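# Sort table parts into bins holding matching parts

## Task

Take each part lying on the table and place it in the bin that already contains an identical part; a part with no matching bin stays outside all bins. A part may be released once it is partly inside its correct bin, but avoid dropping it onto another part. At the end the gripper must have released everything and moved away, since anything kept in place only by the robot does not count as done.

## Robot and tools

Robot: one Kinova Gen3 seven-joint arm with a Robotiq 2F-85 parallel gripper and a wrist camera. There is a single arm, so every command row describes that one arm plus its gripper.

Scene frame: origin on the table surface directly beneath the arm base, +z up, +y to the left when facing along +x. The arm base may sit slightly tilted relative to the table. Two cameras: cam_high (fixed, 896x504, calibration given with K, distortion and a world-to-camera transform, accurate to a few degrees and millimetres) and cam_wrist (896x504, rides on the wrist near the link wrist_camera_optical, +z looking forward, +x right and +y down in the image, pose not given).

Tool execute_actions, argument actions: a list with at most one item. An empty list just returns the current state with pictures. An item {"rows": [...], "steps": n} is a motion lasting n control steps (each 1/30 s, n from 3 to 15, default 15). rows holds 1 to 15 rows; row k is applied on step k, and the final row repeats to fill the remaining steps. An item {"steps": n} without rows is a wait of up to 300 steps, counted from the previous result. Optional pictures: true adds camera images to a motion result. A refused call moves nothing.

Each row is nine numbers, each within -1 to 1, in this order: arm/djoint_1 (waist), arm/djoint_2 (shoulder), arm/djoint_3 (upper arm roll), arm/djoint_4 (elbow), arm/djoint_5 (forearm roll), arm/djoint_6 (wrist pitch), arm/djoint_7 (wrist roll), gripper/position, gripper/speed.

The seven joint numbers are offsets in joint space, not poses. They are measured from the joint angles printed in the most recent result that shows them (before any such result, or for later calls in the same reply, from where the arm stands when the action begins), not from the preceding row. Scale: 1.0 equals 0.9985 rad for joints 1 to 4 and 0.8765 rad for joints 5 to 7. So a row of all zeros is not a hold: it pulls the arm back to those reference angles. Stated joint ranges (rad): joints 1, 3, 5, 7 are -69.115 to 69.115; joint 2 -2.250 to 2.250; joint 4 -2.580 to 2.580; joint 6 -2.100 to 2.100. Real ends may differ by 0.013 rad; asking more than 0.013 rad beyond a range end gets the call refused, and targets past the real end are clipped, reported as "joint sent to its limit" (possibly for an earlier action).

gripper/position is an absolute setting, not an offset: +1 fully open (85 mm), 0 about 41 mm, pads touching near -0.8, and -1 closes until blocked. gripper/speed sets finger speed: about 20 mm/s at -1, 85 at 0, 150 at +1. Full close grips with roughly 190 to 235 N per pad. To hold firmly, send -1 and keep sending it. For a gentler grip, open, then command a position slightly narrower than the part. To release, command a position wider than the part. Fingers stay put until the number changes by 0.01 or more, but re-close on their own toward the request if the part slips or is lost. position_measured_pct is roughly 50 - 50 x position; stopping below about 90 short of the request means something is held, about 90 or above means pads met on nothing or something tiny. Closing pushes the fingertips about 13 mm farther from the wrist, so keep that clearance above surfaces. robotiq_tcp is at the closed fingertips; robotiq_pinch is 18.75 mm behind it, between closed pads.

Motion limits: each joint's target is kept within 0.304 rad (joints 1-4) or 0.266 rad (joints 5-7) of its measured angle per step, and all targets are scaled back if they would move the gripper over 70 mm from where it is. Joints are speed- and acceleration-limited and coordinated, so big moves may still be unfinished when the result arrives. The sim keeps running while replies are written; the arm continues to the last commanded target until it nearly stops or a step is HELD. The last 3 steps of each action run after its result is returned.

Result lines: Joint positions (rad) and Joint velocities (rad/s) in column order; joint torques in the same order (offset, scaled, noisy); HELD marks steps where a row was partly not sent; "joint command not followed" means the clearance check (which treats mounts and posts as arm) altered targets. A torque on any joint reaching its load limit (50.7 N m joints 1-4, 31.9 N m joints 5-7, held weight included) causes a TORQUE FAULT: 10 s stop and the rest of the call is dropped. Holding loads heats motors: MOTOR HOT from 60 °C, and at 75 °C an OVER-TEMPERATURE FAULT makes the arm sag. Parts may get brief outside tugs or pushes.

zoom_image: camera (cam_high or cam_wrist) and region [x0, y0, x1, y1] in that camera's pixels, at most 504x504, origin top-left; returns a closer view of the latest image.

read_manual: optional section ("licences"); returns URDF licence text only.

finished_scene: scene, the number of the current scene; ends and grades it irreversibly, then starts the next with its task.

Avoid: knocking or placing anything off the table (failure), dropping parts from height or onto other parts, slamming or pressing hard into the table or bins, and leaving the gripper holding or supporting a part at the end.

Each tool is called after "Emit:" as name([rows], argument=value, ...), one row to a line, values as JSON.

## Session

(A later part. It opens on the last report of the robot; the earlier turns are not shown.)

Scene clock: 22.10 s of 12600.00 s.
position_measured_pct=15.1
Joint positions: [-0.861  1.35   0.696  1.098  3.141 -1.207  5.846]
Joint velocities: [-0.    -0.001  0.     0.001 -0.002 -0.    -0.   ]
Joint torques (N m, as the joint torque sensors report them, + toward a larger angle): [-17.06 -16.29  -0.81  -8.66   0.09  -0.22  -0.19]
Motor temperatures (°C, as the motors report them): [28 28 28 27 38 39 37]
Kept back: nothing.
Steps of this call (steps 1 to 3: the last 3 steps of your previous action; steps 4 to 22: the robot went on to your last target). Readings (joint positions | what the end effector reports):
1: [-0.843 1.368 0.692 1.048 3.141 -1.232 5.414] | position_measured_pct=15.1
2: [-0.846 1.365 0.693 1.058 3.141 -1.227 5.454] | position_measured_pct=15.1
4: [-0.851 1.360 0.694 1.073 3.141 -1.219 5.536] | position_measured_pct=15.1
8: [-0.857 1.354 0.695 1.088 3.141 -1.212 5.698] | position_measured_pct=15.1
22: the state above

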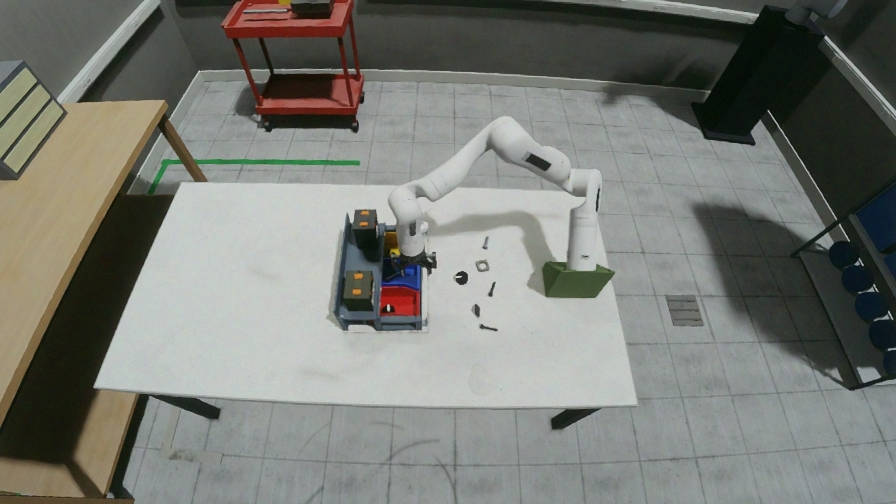

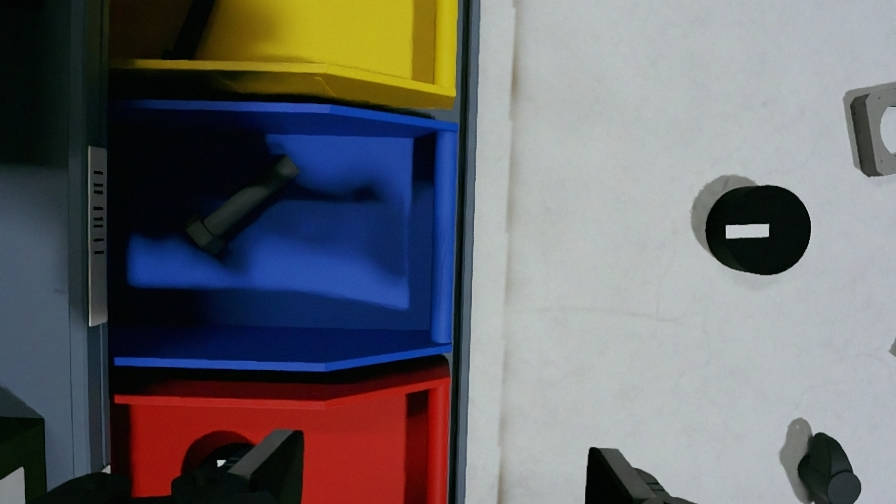

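Emit:
execute_actions([
  {"rows":[[-0.22,-0.243,0.059,0.648,0,0.362,0,0.8,0]]},
])

Emit:
execute_actions([
  {"steps":22},
])

Emit:
execute_actions([
  {"rows":[[0.163,0.173,-0.061,0.104,0,0.381,0,0.8,0]]},
])

Emit:
execute_actions([
  {"steps":15},
], pictures=true)

Emit:
zoom_image(camera="cam_high", region=[420, 230, 520, 310])

Scene clock: 25.13 s of 12600.00 s.
position_measured_pct=9.9
Joint positions: [-1.032  1.162  0.742  1.427  3.141 -0.966  5.846]
Joint velocities: [-0.282 -0.314  0.087  1.193 -0.     0.508 -0.001]
Joint torques (N m, as the joint torque sensors report them, + toward a larger angle): [-12.82 -11.44  -0.83  -8.89  -0.05   0.4   -0.2 ]
Motor temperatures (°C, as the motors report them): [28 28 28 27 38 39 37]
Steps of this call (steps 1 to 15: the robot went on to your last target; steps 16 to 79: nothing new was sent; steps 80 to 91: the first 12 steps of this action). Readings (joint positions | what the end effector reports):
80: [-0.862 1.349 0.696 1.099 3.141 -1.206 5.846] | position_measured_pct=15.1
81: [-0.866 1.344 0.697 1.106 3.141 -1.202 5.846] | position_measured_pct=14.3
83: [-0.888 1.320 0.702 1.134 3.141 -1.178 5.846] | position_measured_pct=11.5
87: [-0.971 1.229 0.724 1.254 3.141 -1.072 5.846] | position_measured_pct=9.9
91: the state above

Scene clock: 25.87 s of 12600.00 s.
position_measured_pct=9.9
Joint positions: [-1.08   1.108  0.755  1.745  3.141 -0.89   5.846]
Joint velocities: [-0.002 -0.002  0.     0.001  0.    -0.    -0.   ]
Joint torques (N m, as the joint torque sensors report them, + toward a larger angle): [-12.84 -10.84  -1.09  -6.75   0.05  -0.2   -0.38]
Motor temperatures (°C, as the motors report them): [28 28 28 27 38 39 37]
Kept back: nothing.
Steps of this call (steps 1 to 3: the last 3 steps of your previous action; steps 4 to 22: the robot went on to your last target). Readings (joint positions | what the end effector reports):
1: [-1.040 1.153 0.745 1.465 3.141 -0.952 5.846] | position_measured_pct=9.9
2: [-1.046 1.146 0.747 1.501 3.141 -0.940 5.846] | position_measured_pct=9.9
4: [-1.056 1.135 0.749 1.568 3.141 -0.925 5.846] | position_measured_pct=9.9
8: [-1.072 1.117 0.753 1.690 3.141 -0.901 5.846] | position_measured_pct=9.9
22: the state above

Scene clock: 26.27 s of 12600.00 s.
position_measured_pct=9.9
Joint positions: [-0.925  1.273  0.695  1.847  3.141 -0.565  5.846]
Joint velocities: [ 0.111  0.118 -0.06   0.101 -0.001  0.347 -0.001]
Joint torques (N m, as the joint torque sensors report them, + toward a larger angle): [-16.91 -16.8   -0.6   -6.92   0.     0.06  -0.15]
Motor temperatures (°C, as the motors report them): [28 28 28 27 38 39 37]
Steps of this call (steps 1 to 12: the first 12 steps of this action). Readings (joint positions | what the end effector reports):
1: [-1.079 1.109 0.755 1.745 3.141 -0.888 5.846] | position_measured_pct=9.9
2: [-1.073 1.115 0.753 1.748 3.141 -0.881 5.846] | position_measured_pct=9.9
4: [-1.045 1.145 0.744 1.763 3.141 -0.839 5.846] | position_measured_pct=9.9
8: [-0.972 1.223 0.715 1.813 3.141 -0.686 5.846] | position_measured_pct=9.9
12: the state above

Scene clock: 26.77 s of 12600.00 s.
position_measured_pct=9.9
Joint positions: [-0.918  1.28   0.694  1.849  3.141 -0.556  5.846]
Joint velocities: [ 0.001  0.002 -0.    -0.     0.     0.    -0.001]
Joint torques (N m, as the joint torque sensors report them, + toward a larger angle): [-13.84 -12.38  -0.8   -4.7    0.05  -0.21  -0.06]
Motor temperatures (°C, as the motors report them): [28 28 28 27 38 39 37]
Kept back: nothing.
Steps of this call (steps 1 to 3: the last 3 steps of your previous action; steps 4 to 15: the robot went on to your last target). Readings (joint positions | what the end effector reports):
1: [-0.923 1.275 0.694 1.849 3.141 -0.558 5.846] | position_measured_pct=9.9
2: [-0.922 1.276 0.694 1.849 3.141 -0.557 5.846] | position_measured_pct=9.9
4: [-0.920 1.278 0.694 1.849 3.141 -0.556 5.846] | position_measured_pct=9.9
8: [-0.918 1.280 0.694 1.849 3.141 -0.556 5.846] | position_measured_pct=9.9
15: the state above
The arm was judged still, so your last target was given up. Only a new action makes it travel on or press farther. Fingers that are still opening or closing keep moving.

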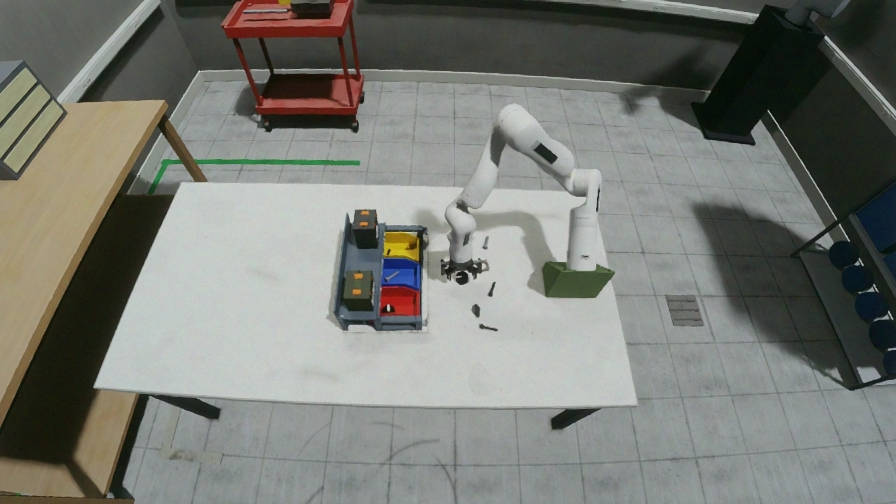

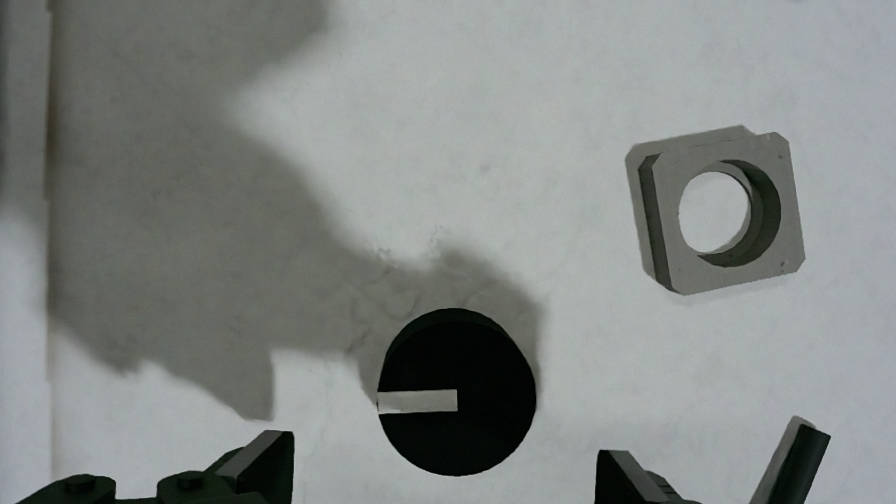

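Region (420, 230, 520, 310) of cam_high's 896x504 image, scaled by 5.040, with more detail than that image has; it fills the top 403 rows of this view, and the rest is white.

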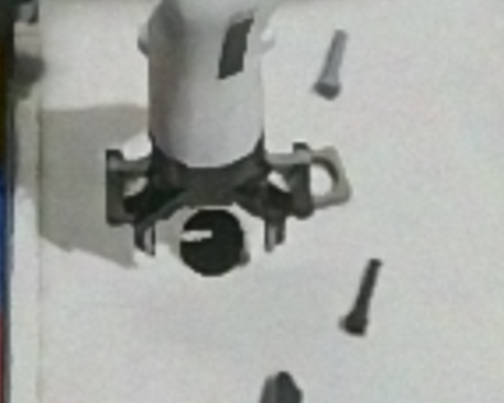

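Emit:
execute_actions([
  {"rows":[[0.043,0.018,0.009,0.038,0,0.089,0,0.6,0]]},
])

Emit:
execute_actions([
  {"rows":[[0,0,0,0,0,0,0,-1,0]]},
])

Emit:
execute_actions([
  {"steps":10},
])

Scene clock: 27.37 s of 12600.00 s.
position_measured_pct=19.8
Joint positions: [-0.875  1.298  0.703  1.887  3.141 -0.478  5.846]
Joint velocities: [ 0.004  0.002  0.     0.002 -0.     0.    -0.001]
Joint torques (N m, as the joint torque sensors report them, + toward a larger angle): [-13.12 -13.03  -0.81  -3.91   0.05  -0.15  -0.17]
Motor temperatures (°C, as the motors report them): [28 28 28 27 38 39 37]
Steps of this call (steps 1 to 6: nothing new was sent; steps 7 to 18: the first 12 steps of this action). Readings (joint positions | what the end effector reports):
7: [-0.916 1.281 0.694 1.850 3.141 -0.554 5.846] | position_measured_pct=9.9
8: [-0.910 1.283 0.694 1.854 3.141 -0.545 5.846] | position_measured_pct=10.3
10: [-0.886 1.293 0.699 1.874 3.141 -0.503 5.846] | position_measured_pct=14.7
14: [-0.877 1.297 0.704 1.887 3.142 -0.478 5.846] | position_measured_pct=19.4
18: the state above

Scene clock: 27.87 s of 12600.00 s.
position_measured_pct=47.2
Joint positions: [-0.876  1.297  0.703  1.887  3.141 -0.479  5.846]
Joint velocities: [-0.008 -0.009  0.001  0.003 -0.001 -0.007  0.   ]
Joint torques (N m, as the joint torque sensors report them, + toward a larger angle): [-12.04  -9.84  -0.62  -4.64   0.14   0.44  -0.28]
Motor temperatures (°C, as the motors report them): [28 28 28 27 38 39 37]
Steps of this call (steps 1 to 3: the last 3 steps of your previous action; steps 4 to 15: the first 12 steps of this action, its rows measured from where the robot was after step 3). Readings (joint positions | what the end effector reports):
3: [-0.875 1.298 0.703 1.887 3.141 -0.478 5.846] | position_measured_pct=19.8
4: [-0.875 1.298 0.703 1.887 3.141 -0.478 5.846] | position_measured_pct=19.8
5: [-0.875 1.298 0.703 1.887 3.141 -0.478 5.846] | position_measured_pct=20.6
7: [-0.875 1.298 0.703 1.887 3.141 -0.478 5.846] | position_measured_pct=24.6
11: [-0.875 1.298 0.703 1.887 3.141 -0.478 5.846] | position_measured_pct=36.1
15: the state above

Scene clock: 28.20 s of 12600.00 s.
position_measured_pct=50.0
Joint positions: [-0.877  1.296  0.703  1.887  3.142 -0.479  5.846]
Joint velocities: [-0.    -0.     0.    -0.001 -0.    -0.    -0.001]
Joint torques (N m, as the joint torque sensors report them, + toward a larger angle): [-12.34 -10.9   -1.11  -4.39  -0.08   0.31  -0.04]
Motor temperatures (°C, as the motors report them): [28 28 28 27 38 39 37]
Kept back: nothing.
Steps of this call (steps 1 to 3: the last 3 steps of your previous action; steps 4 to 10: the robot went on to your last target). Readings (joint positions | what the end effector reports):
1: [-0.876 1.297 0.703 1.887 3.141 -0.479 5.846] | position_measured_pct=48.4
2: [-0.877 1.296 0.703 1.887 3.141 -0.479 5.846] | position_measured_pct=49.6
4: [-0.877 1.296 0.703 1.887 3.142 -0.479 5.846] | position_measured_pct=50.0
8: [-0.877 1.296 0.703 1.887 3.142 -0.479 5.846] | position_measured_pct=50.0
10: the state above

Emit:
execute_actions([
  {"rows":[[-0.204,-0.189,0.052,-0.142,0,-0.469,-0.9,-1,0]]},
])

Emit:
execute_actions([
  {"steps":20},
])

Emit:
execute_actions([
  {"rows":[[0.1,0.13,-0.047,-0.5,0,-0.25,-0.5,-1,0]]},
])

Emit:
execute_actions([
  {"steps":15},
])

Emit:
execute_actions([
  {"rows":[[0.204,0.232,-0.05,-0.362,0,-0.204,-0.5,-1,0]]},
])

Emit:
execute_actions([
  {"steps":18},
], pictures=true)

Scene clock: 28.80 s of 12600.00 s.
position_measured_pct=50.0
Joint positions: [-1.043  1.142  0.746  1.77   3.141 -0.793  5.5  ]
Joint velocities: [-0.235 -0.219  0.064 -0.165  0.001 -0.671 -1.215]
Joint torques (N m, as the joint torque sensors report them, + toward a larger angle): [-11.7  -10.53  -0.84  -5.59   0.04  -0.2    0.01]
Motor temperatures (°C, as the motors report them): [28 28 28 27 38 39 37]
Steps of this call (steps 1 to 6: the robot went on to your last target; steps 7 to 18: the first 12 steps of this action). Readings (joint positions | what the end effector reports):
7: [-0.878 1.295 0.704 1.887 3.142 -0.480 5.845] | position_measured_pct=50.0
8: [-0.884 1.290 0.705 1.884 3.142 -0.486 5.839] | position_measured_pct=50.0
10: [-0.913 1.263 0.712 1.866 3.142 -0.521 5.805] | position_measured_pct=50.0
14: [-0.996 1.186 0.733 1.805 3.141 -0.662 5.662] | position_measured_pct=50.0
18: the state above

Scene clock: 29.47 s of 12600.00 s.
position_measured_pct=50.0
Joint positions: [-1.08   1.108  0.755  1.745  3.142 -0.89   5.057]
Joint velocities: [-0.001  0.001 -0.     0.001  0.    -0.    -0.002]
Joint torques (N m, as the joint torque sensors report them, + toward a larger angle): [-12.78 -11.11  -0.99  -7.11  -0.11  -0.19  -0.22]
Motor temperatures (°C, as the motors report them): [28 28 28 27 38 39 37]
Kept back: nothing.
Steps of this call (steps 1 to 3: the last 3 steps of your previous action; steps 4 to 20: the robot went on to your last target). Readings (joint positions | what the end effector reports):
1: [-1.050 1.136 0.748 1.765 3.141 -0.813 5.459] | position_measured_pct=50.0
2: [-1.056 1.130 0.750 1.761 3.141 -0.829 5.418] | position_measured_pct=50.0
4: [-1.064 1.122 0.752 1.755 3.141 -0.852 5.337] | position_measured_pct=50.0
8: [-1.074 1.113 0.754 1.749 3.141 -0.877 5.175] | position_measured_pct=50.0
20: the state above

Scene clock: 29.87 s of 12600.00 s.
position_measured_pct=50.0
Joint positions: [-1.004  1.207  0.719  1.44   3.141 -1.058  4.788]
Joint velocities: [ 0.129  0.17  -0.064 -1.051  0.001 -0.301 -0.924]
Joint torques (N m, as the joint torque sensors report them, + toward a larger angle): [-15.06 -14.24  -0.56  -8.64  -0.09   0.04  -0.24]
Motor temperatures (°C, as the motors report them): [28 28 28 27 38 39 37]
Steps of this call (steps 1 to 12: the first 12 steps of this action). Readings (joint positions | what the end effector reports):
1: [-1.080 1.108 0.755 1.744 3.141 -0.891 5.056] | position_measured_pct=50.0
2: [-1.077 1.111 0.754 1.739 3.141 -0.895 5.052] | position_measured_pct=50.0
4: [-1.067 1.125 0.751 1.712 3.142 -0.914 5.029] | position_measured_pct=50.0
8: [-1.029 1.174 0.733 1.590 3.142 -0.996 4.922] | position_measured_pct=50.0
12: the state above

Scene clock: 30.37 s of 12600.00 s.
position_measured_pct=50.0
Joint positions: [-0.981  1.237  0.708  1.246  3.142 -1.109  4.619]
Joint velocities: [ 0.005  0.004  0.    -0.001 -0.002 -0.     0.   ]
Joint torques (N m, as the joint torque sensors report them, + toward a larger angle): [-15.8  -14.5   -0.66  -9.09  -0.06   0.23   0.06]
Motor temperatures (°C, as the motors report them): [28 28 28 27 38 39 37]
Kept back: nothing.
Steps of this call (steps 1 to 3: the last 3 steps of your previous action; steps 4 to 15: the robot went on to your last target). Readings (joint positions | what the end effector reports):
1: [-1.000 1.212 0.717 1.405 3.141 -1.067 4.758] | position_measured_pct=50.0
2: [-0.996 1.218 0.715 1.370 3.141 -1.076 4.727] | position_measured_pct=50.0
4: [-0.989 1.227 0.712 1.309 3.142 -1.092 4.674] | position_measured_pct=50.0
8: [-0.983 1.235 0.708 1.250 3.141 -1.107 4.621] | position_measured_pct=50.0
15: the state above

Scene clock: 30.77 s of 12600.00 s.
position_measured_pct=50.0
Joint positions: [-0.82   1.419  0.669  0.969  3.141 -1.25   4.323]
Joint velocities: [ 0.363  0.414 -0.093 -0.753 -0.002 -0.333 -1.215]
Joint torques (N m, as the joint torque sensors report them, + toward a larger angle): [-17.46 -16.97  -0.45  -7.88  -0.22  -0.1   -0.3 ]
Motor temperatures (°C, as the motors report them): [28 28 28 27 38 39 37]
Steps of this call (steps 1 to 12: the first 12 steps of this action). Readings (joint positions | what the end effector reports):
1: [-0.980 1.238 0.708 1.245 3.141 -1.110 4.618] | position_measured_pct=50.0
2: [-0.975 1.243 0.707 1.239 3.141 -1.113 4.614] | position_measured_pct=50.0
4: [-0.955 1.266 0.703 1.211 3.141 -1.129 4.590] | position_measured_pct=50.0
8: [-0.879 1.353 0.685 1.090 3.142 -1.195 4.484] | position_measured_pct=50.0
12: the state above

Scene clock: 31.37 s of 12600.00 s.
position_measured_pct=50.0
Joint positions: [-0.777  1.469  0.658  0.885  3.142 -1.288  4.18 ]
Joint velocities: [-0.     0.001  0.    -0.     0.001 -0.    -0.001]
Joint torques (N m, as the joint torque sensors report them, + toward a larger angle): [-18.2  -17.91  -1.03  -8.95  -0.16  -0.35  -0.12]
Motor temperatures (°C, as the motors report them): [28 28 28 27 38 39 37]
Kept back: nothing.
Steps of this call (steps 1 to 3: the last 3 steps of your previous action; steps 4 to 18: the robot went on to your last target). Readings (joint positions | what the end effector reports):
1: [-0.808 1.433 0.666 0.944 3.141 -1.261 4.283] | position_measured_pct=50.0
2: [-0.797 1.445 0.663 0.923 3.141 -1.271 4.245] | position_measured_pct=50.0
4: [-0.784 1.461 0.659 0.895 3.141 -1.284 4.194] | position_measured_pct=50.0
8: [-0.779 1.466 0.658 0.886 3.141 -1.288 4.180] | position_measured_pct=50.0
18: the state above

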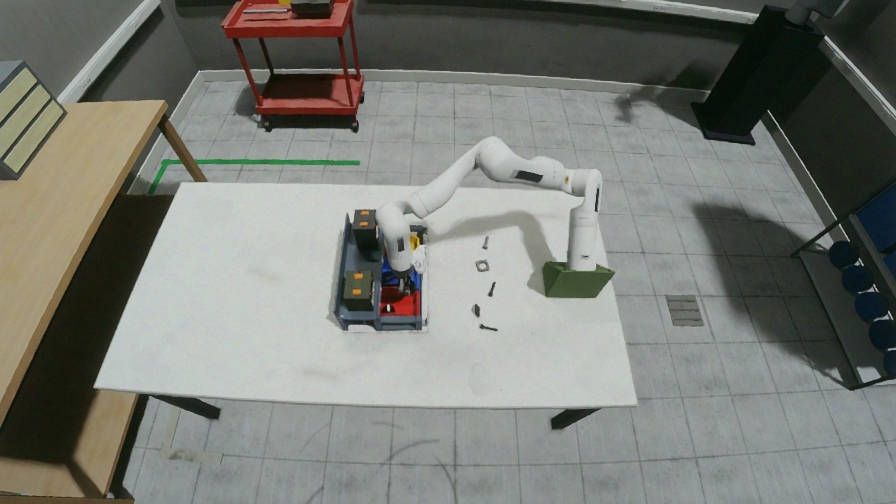

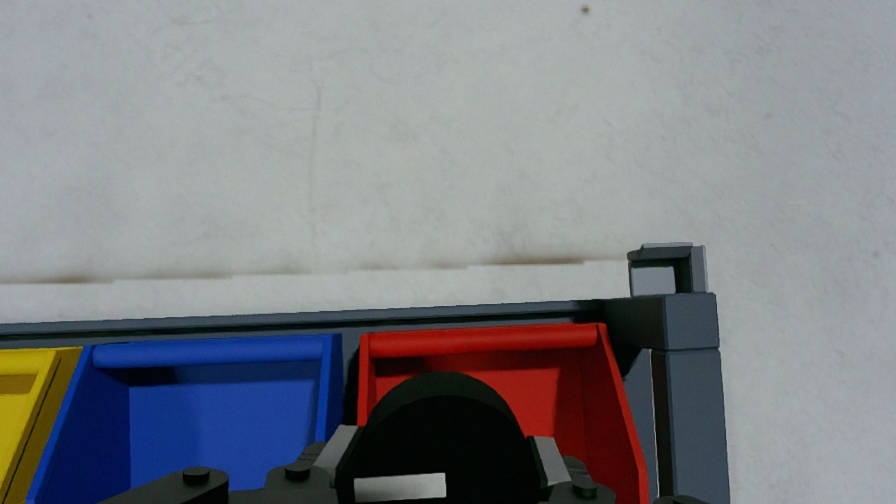

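Emit:
execute_actions([
  {"rows":[[0.079,0.11,-0.007,-0.05,0,0.099,0,-1,0]]},
])

Emit:
execute_actions([
  {"steps":10},
], pictures=true)

Emit:
zoom_image(camera="cam_high", region=[360, 250, 460, 340])

Scene clock: 31.90 s of 12600.00 s.
position_measured_pct=50.0
Joint positions: [-0.7    1.576  0.651  0.836  3.141 -1.201  4.18 ]
Joint velocities: [ 0.012  0.015  0.003 -0.021  0.001  0.002 -0.001]
Joint torques (N m, as the joint torque sensors report them, + toward a larger angle): [-18.58 -19.05  -0.87  -8.51   0.27  -0.34  -0.05]
Motor temperatures (°C, as the motors report them): [28 28 28 27 38 39 37]
Steps of this call (steps 1 to 4: the robot went on to your last target; steps 5 to 16: the first 12 steps of this action). Readings (joint positions | what the end effector reports):
5: [-0.776 1.470 0.658 0.884 3.142 -1.287 4.180] | position_measured_pct=50.0
6: [-0.772 1.476 0.658 0.880 3.142 -1.284 4.180] | position_measured_pct=50.0
8: [-0.751 1.505 0.657 0.866 3.142 -1.263 4.180] | position_measured_pct=50.0
12: [-0.704 1.570 0.652 0.840 3.141 -1.207 4.180] | position_measured_pct=50.0
16: the state above

Scene clock: 32.23 s of 12600.00 s.
position_measured_pct=50.0
Joint positions: [-0.698  1.578  0.651  0.835  3.142 -1.201  4.18 ]
Joint velocities: [ 0.001  0.    -0.     0.    -0.     0.    -0.001]
Joint torques (N m, as the joint torque sensors report them, + toward a larger angle): [-18.79 -18.99  -0.57  -8.39  -0.14  -0.12  -0.02]
Motor temperatures (°C, as the motors report them): [28 28 28 27 38 39 37]
Kept back: nothing.
Steps of this call (steps 1 to 3: the last 3 steps of your previous action; steps 4 to 10: the robot went on to your last target). Readings (joint positions | what the end effector reports):
1: [-0.699 1.577 0.651 0.835 3.142 -1.201 4.180] | position_measured_pct=50.0
2: [-0.699 1.577 0.651 0.835 3.142 -1.201 4.180] | position_measured_pct=50.0
4: [-0.699 1.578 0.651 0.835 3.142 -1.201 4.180] | position_measured_pct=50.0
8: [-0.698 1.578 0.651 0.835 3.142 -1.201 4.180] | position_measured_pct=50.0
10: the state above

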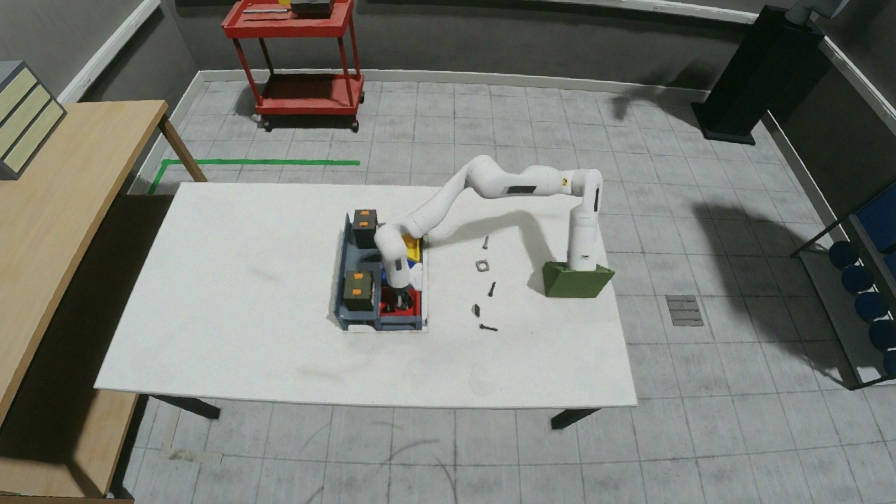

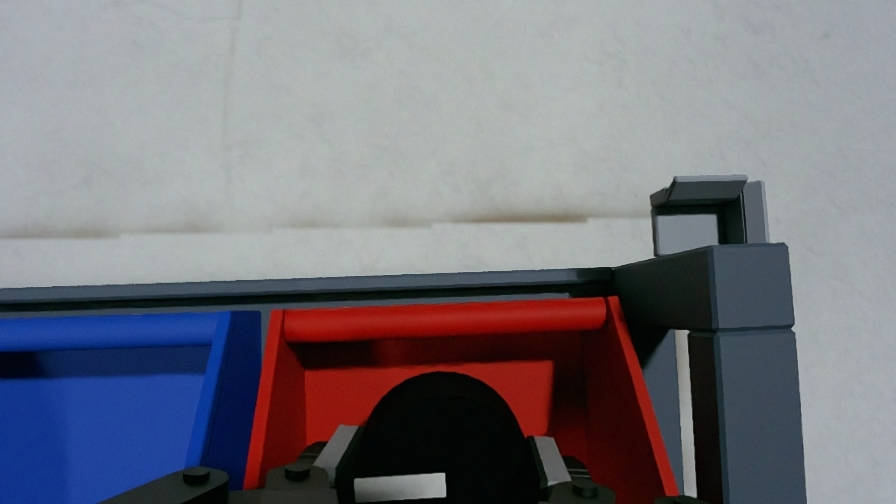

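Region (360, 250, 460, 340) of cam_high's 896x504 image, scaled by 5.040, with more detail than that image has; it fills the top 454 rows of this view, and the rest is white.

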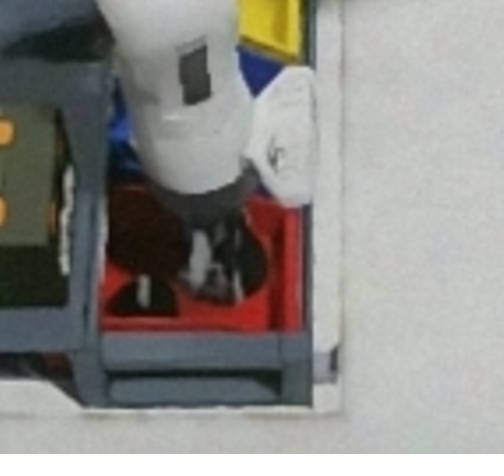

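Emit:
execute_actions([
  {"rows":[[0.011,0.015,0,0.03,0,0.055,0,-1,0]],"steps":12},
])

Emit:
execute_actions([
  {"rows":[[0,0,0,0,0,0,0,0.3,0]],"steps":10},
])

Emit:
execute_actions([
  {"rows":[[-0.1,-0.135,0.007,0,0,-0.17,0,0.3,0]]},
])

Emit:
execute_actions([
  {"rows":[[-0.3,-0.15,-0.1,0.5,0,0.25,-0.71,0.1,0]]},
])

Emit:
execute_actions([
  {"steps":20},
])

Scene clock: 32.77 s of 12600.00 s.
position_measured_pct=50.0
Joint positions: [-0.696  1.585  0.651  0.861  3.142 -1.156  4.18 ]
Joint velocities: [-0.002 -0.002  0.     0.004 -0.001  0.004 -0.001]
Joint torques (N m, as the joint torque sensors report them, + toward a larger angle): [-11.43 -12.2   -0.84  -6.49   0.01   1.28   0.07]
Motor temperatures (°C, as the motors report them): [28 28 28 27 38 39 37]
Steps of this call (steps 1 to 7: the robot went on to your last target; steps 8 to 16: the first 9 steps of this action). Readings (joint positions | what the end effector reports):
8: [-0.698 1.579 0.651 0.836 3.142 -1.200 4.180] | position_measured_pct=50.0
9: [-0.696 1.581 0.652 0.840 3.142 -1.191 4.180] | position_measured_pct=50.0
11: [-0.693 1.587 0.651 0.857 3.142 -1.166 4.180] | position_measured_pct=50.0
15: [-0.696 1.585 0.651 0.861 3.142 -1.156 4.180] | position_measured_pct=50.0
16: the state above

Scene clock: 33.10 s of 12600.00 s.
position_measured_pct=37.3
Joint positions: [-0.698  1.583  0.651  0.861  3.141 -1.156  4.18 ]
Joint velocities: [ 0.011  0.015 -0.003  0.005 -0.002 -0.002 -0.002]
Joint torques (N m, as the joint torque sensors report them, + toward a larger angle): [-18.59 -18.61  -0.62  -8.95   0.16   0.05  -0.35]
Motor temperatures (°C, as the motors report them): [28 28 28 27 38 39 37]
Steps of this call (steps 1 to 3: the last 3 steps of your previous action; steps 4 to 10: the first 7 steps of this action, its rows measured from where the robot was after step 3). Readings (joint positions | what the end effector reports):
3: [-0.696 1.584 0.651 0.861 3.142 -1.156 4.180] | position_measured_pct=50.0
4: [-0.697 1.584 0.651 0.861 3.142 -1.156 4.180] | position_measured_pct=50.0
5: [-0.699 1.581 0.651 0.861 3.142 -1.156 4.180] | position_measured_pct=49.6
7: [-0.700 1.581 0.651 0.860 3.141 -1.156 4.180] | position_measured_pct=44.8
10: the state above

Scene clock: 33.60 s of 12600.00 s.
position_measured_pct=34.9
Joint positions: [-0.795  1.452  0.658  0.859  3.141 -1.305  4.18 ]
Joint velocities: [-0.009 -0.014 -0.003  0.033  0.    -0.01  -0.   ]
Joint torques (N m, as the joint torque sensors report them, + toward a larger angle): [-18.33 -18.23  -0.53  -8.94  -0.2   -0.23  -0.26]
Motor temperatures (°C, as the motors report them): [28 28 28 27 38 39 37]
Steps of this call (steps 1 to 3: the last 3 steps of your previous action; steps 4 to 15: the first 12 steps of this action, its rows measured from where the robot was after step 3). Readings (joint positions | what the end effector reports):
3: [-0.697 1.584 0.651 0.861 3.141 -1.156 4.180] | position_measured_pct=35.3
4: [-0.698 1.583 0.651 0.861 3.141 -1.157 4.180] | position_measured_pct=34.9
5: [-0.702 1.577 0.651 0.863 3.141 -1.162 4.180] | position_measured_pct=34.9
7: [-0.722 1.549 0.653 0.864 3.141 -1.191 4.180] | position_measured_pct=34.9
11: [-0.780 1.471 0.657 0.860 3.141 -1.279 4.180] | position_measured_pct=34.9
15: the state above

Scene clock: 34.10 s of 12600.00 s.
position_measured_pct=45.2
Joint positions: [-1.007  1.344  0.587  1.155  3.141 -1.15   3.92 ]
Joint velocities: [-0.492 -0.237 -0.163  1.129  0.004  0.36  -1.124]
Joint torques (N m, as the joint torque sensors report them, + toward a larger angle): [-13.84 -16.58   0.01  -8.55   0.36   0.02  -0.51]
Motor temperatures (°C, as the motors report them): [28 28 28 27 38 39 37]
Steps of this call (steps 1 to 3: the last 3 steps of your previous action; steps 4 to 15: the first 12 steps of this action, its rows measured from where the robot was after step 3). Readings (joint positions | what the end effector reports):
3: [-0.796 1.450 0.658 0.861 3.141 -1.305 4.180] | position_measured_pct=34.9
4: [-0.798 1.449 0.658 0.862 3.141 -1.304 4.179] | position_measured_pct=34.9
5: [-0.804 1.446 0.657 0.868 3.142 -1.299 4.175] | position_measured_pct=35.3
7: [-0.832 1.430 0.649 0.897 3.143 -1.279 4.152] | position_measured_pct=39.7
11: [-0.929 1.381 0.615 1.009 3.141 -1.208 4.052] | position_measured_pct=44.8
15: the state above

Scene clock: 34.77 s of 12600.00 s.
position_measured_pct=45.2
Joint positions: [-1.095  1.301  0.558  1.36   3.141 -1.086  3.557]
Joint velocities: [-0.001 -0.002 -0.    -0.    -0.002  0.    -0.   ]
Joint torques (N m, as the joint torque sensors report them, + toward a larger angle): [-12.97 -15.62  -1.3   -8.46  -0.1    0.17  -0.02]
Motor temperatures (°C, as the motors report them): [28 28 28 27 38 39 37]
Kept back: nothing.
Steps of this call (steps 1 to 3: the last 3 steps of your previous action; steps 4 to 20: the robot went on to your last target). Readings (joint positions | what the end effector reports):
1: [-1.023 1.336 0.582 1.191 3.141 -1.138 3.881] | position_measured_pct=45.2
2: [-1.036 1.330 0.577 1.223 3.141 -1.129 3.840] | position_measured_pct=45.2
4: [-1.056 1.321 0.569 1.272 3.141 -1.113 3.759] | position_measured_pct=45.2
8: [-1.086 1.306 0.560 1.341 3.141 -1.092 3.603] | position_measured_pct=45.2
20: the state above

Contact at about dz .065; drop at .075 henceforth.

Emit:
execute_actions([
  {"rows":[[-0.03,0.181,-0.119,0.352,0,0.518,0,0.1,0]]},
])

Emit:
execute_actions([
  {"steps":18},
], pictures=true)

Scene clock: 35.23 s of 12600.00 s.
position_measured_pct=45.2
Joint positions: [-1.117  1.428  0.475  1.601  3.141 -0.824  3.557]
Joint velocities: [-0.052  0.356 -0.249  0.737 -0.003  1.206  0.   ]
Joint torques (N m, as the joint torque sensors report them, + toward a larger angle): [-11.75 -18.5   -0.53  -8.37   0.1   -0.28  -0.09]
Motor temperatures (°C, as the motors report them): [28 28 28 27 38 39 37]
Steps of this call (steps 1 to 2: the robot went on to your last target; steps 3 to 14: the first 12 steps of this action). Readings (joint positions | what the end effector reports):
3: [-1.096 1.301 0.558 1.361 3.141 -1.085 3.557] | position_measured_pct=45.2
4: [-1.097 1.305 0.557 1.365 3.142 -1.080 3.557] | position_measured_pct=45.2
6: [-1.100 1.321 0.548 1.392 3.142 -1.057 3.557] | position_measured_pct=45.2
10: [-1.109 1.375 0.511 1.493 3.141 -0.965 3.557] | position_measured_pct=45.2
14: the state above

Scene clock: 35.83 s of 12600.00 s.
position_measured_pct=45.2
Joint positions: [-1.125  1.481  0.439  1.711  3.141 -0.632  3.557]
Joint velocities: [ 0.001  0.     0.     0.    -0.    -0.     0.   ]
Joint torques (N m, as the joint torque sensors report them, + toward a larger angle): [-10.41 -16.52  -1.19  -5.73   0.15  -0.04  -0.14]
Motor temperatures (°C, as the motors report them): [28 28 28 27 38 39 37]
Kept back: nothing.
Steps of this call (steps 1 to 3: the last 3 steps of your previous action; steps 4 to 18: the robot went on to your last target). Readings (joint positions | what the end effector reports):
1: [-1.118 1.439 0.467 1.625 3.141 -0.783 3.557] | position_measured_pct=45.2
2: [-1.120 1.451 0.460 1.648 3.141 -0.743 3.557] | position_measured_pct=45.2
4: [-1.123 1.470 0.446 1.688 3.141 -0.672 3.557] | position_measured_pct=45.2
8: [-1.125 1.480 0.439 1.711 3.141 -0.632 3.557] | position_measured_pct=45.2
18: the state above

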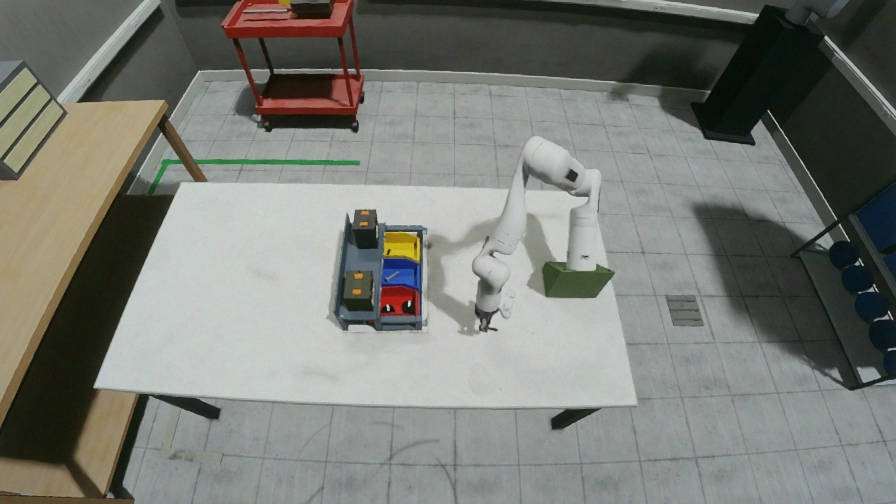

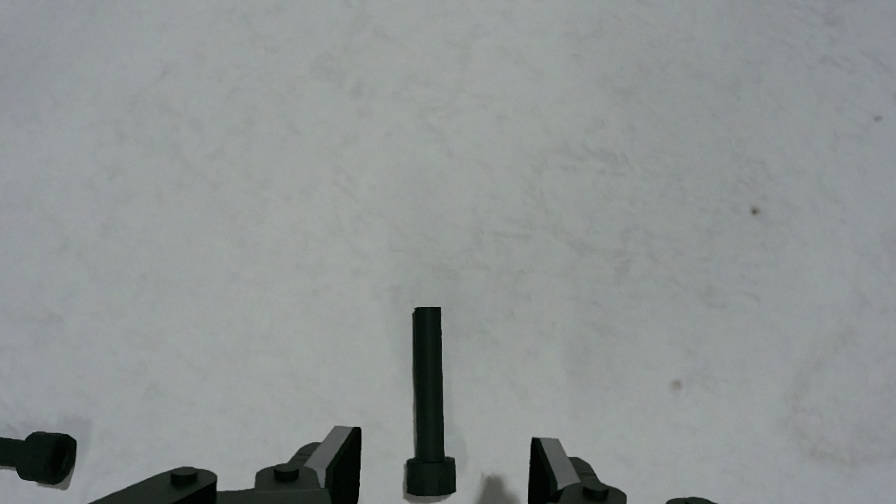

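Emit:
execute_actions([
  {"rows":[[-0.0045,0.034,-0.016,0.047,0,0.087,-0.02,-0.3,0]]},
])

Emit:
execute_actions([
  {"rows":[[0.003,0.0075,0,0,0,0.009,0,-0.3,0]],"steps":10},
])

Emit:
execute_actions([
  {"rows":[[0.003,0.0075,0,0,0,0.009,0,-0.3,0]],"steps":10},
], pictures=true)

Scene clock: 36.43 s of 12600.00 s.
position_measured_pct=64.7
Joint positions: [-1.13   1.515  0.423  1.758  3.141 -0.555  3.54 ]
Joint velocities: [-0.002  0.006  0.     0.     0.     0.     0.001]
Joint torques (N m, as the joint torque sensors report them, + toward a larger angle): [-10.46 -16.94  -0.91  -5.47  -0.06  -0.02  -0.44]
Motor temperatures (°C, as the motors report them): [28 28 28 27 38 39 37]
Steps of this call (steps 1 to 6: the robot went on to your last target; steps 7 to 18: the first 12 steps of this action). Readings (joint positions | what the end effector reports):
7: [-1.126 1.482 0.439 1.712 3.141 -0.630 3.557] | position_measured_pct=45.2
8: [-1.126 1.487 0.438 1.717 3.142 -0.622 3.555] | position_measured_pct=45.6
10: [-1.129 1.505 0.431 1.741 3.142 -0.583 3.546] | position_measured_pct=49.6
14: [-1.129 1.514 0.423 1.758 3.141 -0.556 3.540] | position_measured_pct=61.1
18: the state above

Scene clock: 36.77 s of 12600.00 s.
position_measured_pct=65.1
Joint positions: [-1.127  1.522  0.423  1.758  3.141 -0.548  3.54 ]
Joint velocities: [-0.     0.003  0.    -0.001 -0.     0.001 -0.   ]
Joint torques (N m, as the joint torque sensors report them, + toward a larger angle): [-10.09 -16.73  -0.83  -5.35   0.08  -0.01  -0.33]
Motor temperatures (°C, as the motors report them): [28 28 28 27 38 39 37]
Steps of this call (steps 1 to 3: the last 3 steps of your previous action; steps 4 to 10: the first 7 steps of this action, its rows measured from where the robot was after step 3). Readings (joint positions | what the end effector reports):
3: [-1.130 1.515 0.423 1.758 3.141 -0.555 3.540] | position_measured_pct=65.1
4: [-1.129 1.517 0.423 1.758 3.141 -0.555 3.540] | position_measured_pct=65.1
5: [-1.128 1.520 0.423 1.758 3.141 -0.551 3.540] | position_measured_pct=65.1
7: [-1.127 1.522 0.423 1.758 3.141 -0.548 3.540] | position_measured_pct=65.1
10: the state above

Scene clock: 37.10 s of 12600.00 s.
position_measured_pct=65.1
Joint positions: [-1.124  1.53   0.423  1.758  3.141 -0.54   3.54 ]
Joint velocities: [ 0.001  0.002 -0.    -0.    -0.     0.001 -0.   ]
Joint torques (N m, as the joint torque sensors report them, + toward a larger angle): [-10.71 -16.19  -1.27  -5.35   0.11   0.11  -0.14]
Motor temperatures (°C, as the motors report them): [28 28 28 27 38 39 37]
Steps of this call (steps 1 to 3: the last 3 steps of your previous action; steps 4 to 10: the first 7 steps of this action, its rows measured from where the robot was after step 3). Readings (joint positions | what the end effector reports):
3: [-1.127 1.522 0.423 1.758 3.141 -0.548 3.540] | position_measured_pct=65.1
4: [-1.126 1.524 0.423 1.758 3.141 -0.547 3.540] | position_measured_pct=65.1
5: [-1.125 1.527 0.423 1.758 3.141 -0.543 3.540] | position_measured_pct=65.1
7: [-1.124 1.529 0.423 1.758 3.141 -0.540 3.540] | position_measured_pct=65.1
10: the state above

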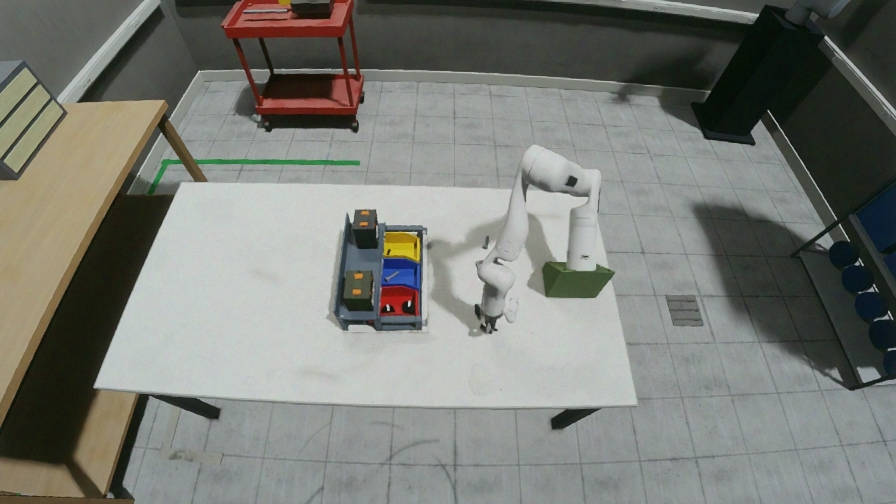

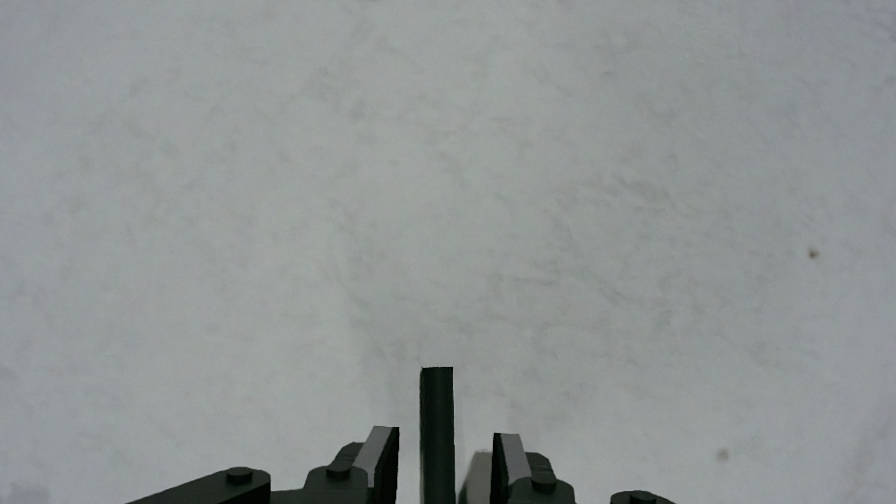

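Emit:
execute_actions([
  {"rows":[[0.003,0.0075,0,0,0,0.009,0,-0.3,0]],"steps":10},
])

Emit:
execute_actions([
  {"rows":[[0.003,0.0075,0,0,0,0.009,0,-0.3,0]],"steps":10},
])

Emit:
execute_actions([
  {"rows":[[0.003,0.0075,0,0,0,0.009,0,-0.3,0]],"steps":10},
])

Scene clock: 37.47 s of 12600.00 s.
position_measured_pct=65.1
Joint positions: [-1.121  1.537  0.423  1.758  3.141 -0.532  3.54 ]
Joint velocities: [ 0.002  0.002  0.    -0.     0.     0.001  0.001]
Joint torques (N m, as the joint torque sensors report them, + toward a larger angle): [-10.16 -16.11  -1.05  -5.     0.09   0.    -0.12]
Motor temperatures (°C, as the motors report them): [28 28 28 27 38 39 37]
Steps of this call (steps 1 to 3: the last 3 steps of your previous action; step 4: the robot went on to your last target; steps 5 to 11: the first 7 steps of this action). Readings (joint positions | what the end effector reports):
5: [-1.123 1.531 0.423 1.758 3.141 -0.539 3.540] | position_measured_pct=65.1
6: [-1.122 1.535 0.423 1.758 3.141 -0.535 3.540] | position_measured_pct=65.1
8: [-1.121 1.537 0.423 1.758 3.141 -0.532 3.540] | position_measured_pct=65.1
11: the state above

Scene clock: 37.80 s of 12600.00 s.
position_measured_pct=65.1
Joint positions: [-1.118  1.544  0.423  1.758  3.141 -0.524  3.54 ]
Joint velocities: [ 0.003  0.003  0.    -0.001  0.001  0.001  0.002]
Joint torques (N m, as the joint torque sensors report them, + toward a larger angle): [-10.06 -16.88  -1.09  -5.15  -0.1    0.    -0.11]
Motor temperatures (°C, as the motors report them): [28 28 28 27 38 39 37]
Steps of this call (steps 1 to 3: the last 3 steps of your previous action; steps 4 to 10: the first 7 steps of this action, its rows measured from where the robot was after step 3). Readings (joint positions | what the end effector reports):
3: [-1.121 1.537 0.423 1.758 3.141 -0.532 3.540] | position_measured_pct=65.1
4: [-1.120 1.538 0.423 1.758 3.141 -0.531 3.540] | position_measured_pct=65.1
5: [-1.119 1.542 0.423 1.758 3.141 -0.527 3.540] | position_measured_pct=65.1
7: [-1.118 1.544 0.423 1.758 3.141 -0.524 3.540] | position_measured_pct=65.1
10: the state above

Scene clock: 38.13 s of 12600.00 s.
position_measured_pct=65.1
Joint positions: [-1.115  1.551  0.423  1.758  3.141 -0.516  3.54 ]
Joint velocities: [-0.     0.002  0.     0.    -0.     0.001  0.001]
Joint torques (N m, as the joint torque sensors report them, + toward a larger angle): [-10.03 -16.4   -0.85  -4.8    0.14  -0.05  -0.07]
Motor temperatures (°C, as the motors report them): [28 28 28 27 38 39 37]
Steps of this call (steps 1 to 3: the last 3 steps of your previous action; steps 4 to 10: the first 7 steps of this action, its rows measured from where the robot was after step 3). Readings (joint positions | what the end effector reports):
3: [-1.118 1.544 0.423 1.758 3.141 -0.524 3.540] | position_measured_pct=65.1
4: [-1.117 1.546 0.423 1.758 3.141 -0.523 3.540] | position_measured_pct=65.1
5: [-1.116 1.549 0.423 1.758 3.141 -0.520 3.540] | position_measured_pct=65.1
7: [-1.115 1.551 0.423 1.758 3.141 -0.517 3.540] | position_measured_pct=65.1
10: the state above

Emit:
execute_actions([
  {"rows":[[0.003,0.0075,0,0,0,0.009,0,-0.3,0]],"steps":10},
])

Emit:
execute_actions([
  {"rows":[[0.003,0.0075,0,0,0,0.009,0,-0.3,0]],"steps":10},
], pictures=true)

Scene clock: 38.47 s of 12600.00 s.
position_measured_pct=65.1
Joint positions: [-1.113  1.558  0.423  1.758  3.141 -0.509  3.54 ]
Joint velocities: [ 0.001  0.     0.    -0.001 -0.    -0.    -0.001]
Joint torques (N m, as the joint torque sensors report them, + toward a larger angle): [ -9.75 -15.8   -1.11  -4.96  -0.17   0.18  -0.16]
Motor temperatures (°C, as the motors report them): [28 28 28 27 38 39 37]
Steps of this call (steps 1 to 3: the last 3 steps of your previous action; steps 4 to 10: the first 7 steps of this action). Readings (joint positions | what the end effector reports):
4: [-1.115 1.553 0.423 1.758 3.141 -0.515 3.540] | position_measured_pct=65.1
5: [-1.113 1.557 0.423 1.758 3.141 -0.512 3.540] | position_measured_pct=65.1
7: [-1.113 1.558 0.423 1.758 3.141 -0.509 3.540] | position_measured_pct=65.1
10: the state above

Scene clock: 38.80 s of 12600.00 s.
position_measured_pct=65.1
Joint positions: [-1.113  1.558  0.424  1.759  3.141 -0.505  3.54 ]
Joint velocities: [ 0.     0.002 -0.     0.001  0.003  0.001  0.001]
Joint torques (N m, as the joint torque sensors report them, + toward a larger angle): [ -7.04 -11.51  -1.02  -6.22   0.06   2.19  -0.07]
Motor temperatures (°C, as the motors report them): [28 28 28 27 38 39 37]
Steps of this call (steps 1 to 3: the last 3 steps of your previous action; steps 4 to 10: the first 7 steps of this action, its rows measured from where the robot was after step 3). Readings (joint positions | what the end effector reports):
3: [-1.113 1.558 0.423 1.758 3.141 -0.509 3.540] | position_measured_pct=65.1
4: [-1.112 1.559 0.423 1.758 3.141 -0.508 3.540] | position_measured_pct=65.1
5: [-1.113 1.559 0.424 1.758 3.141 -0.508 3.540] | position_measured_pct=65.1
7: [-1.113 1.559 0.424 1.759 3.141 -0.506 3.540] | position_measured_pct=65.1
10: the state above

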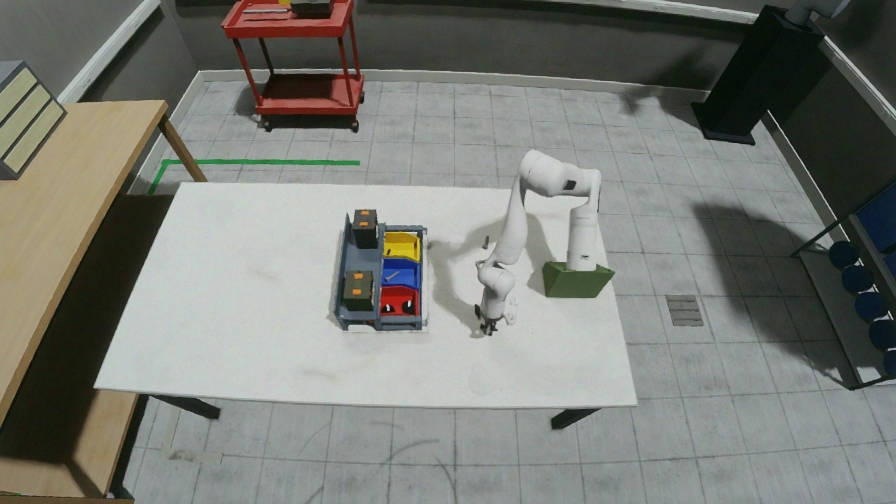

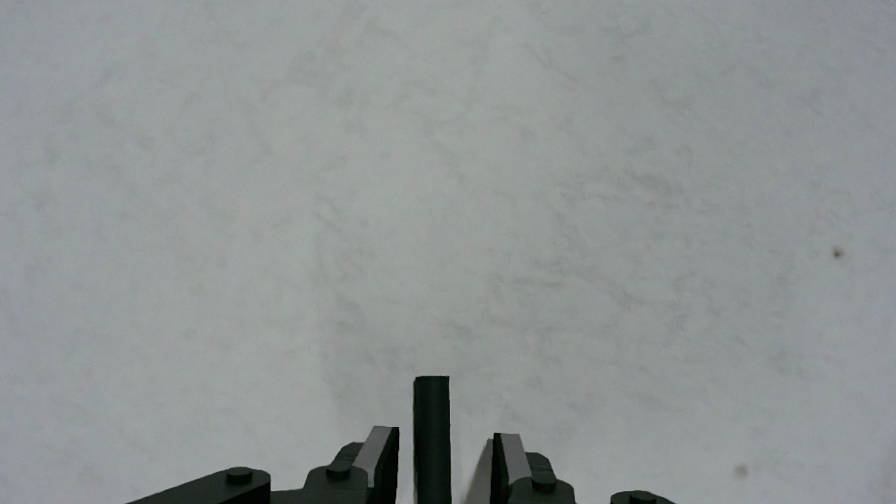

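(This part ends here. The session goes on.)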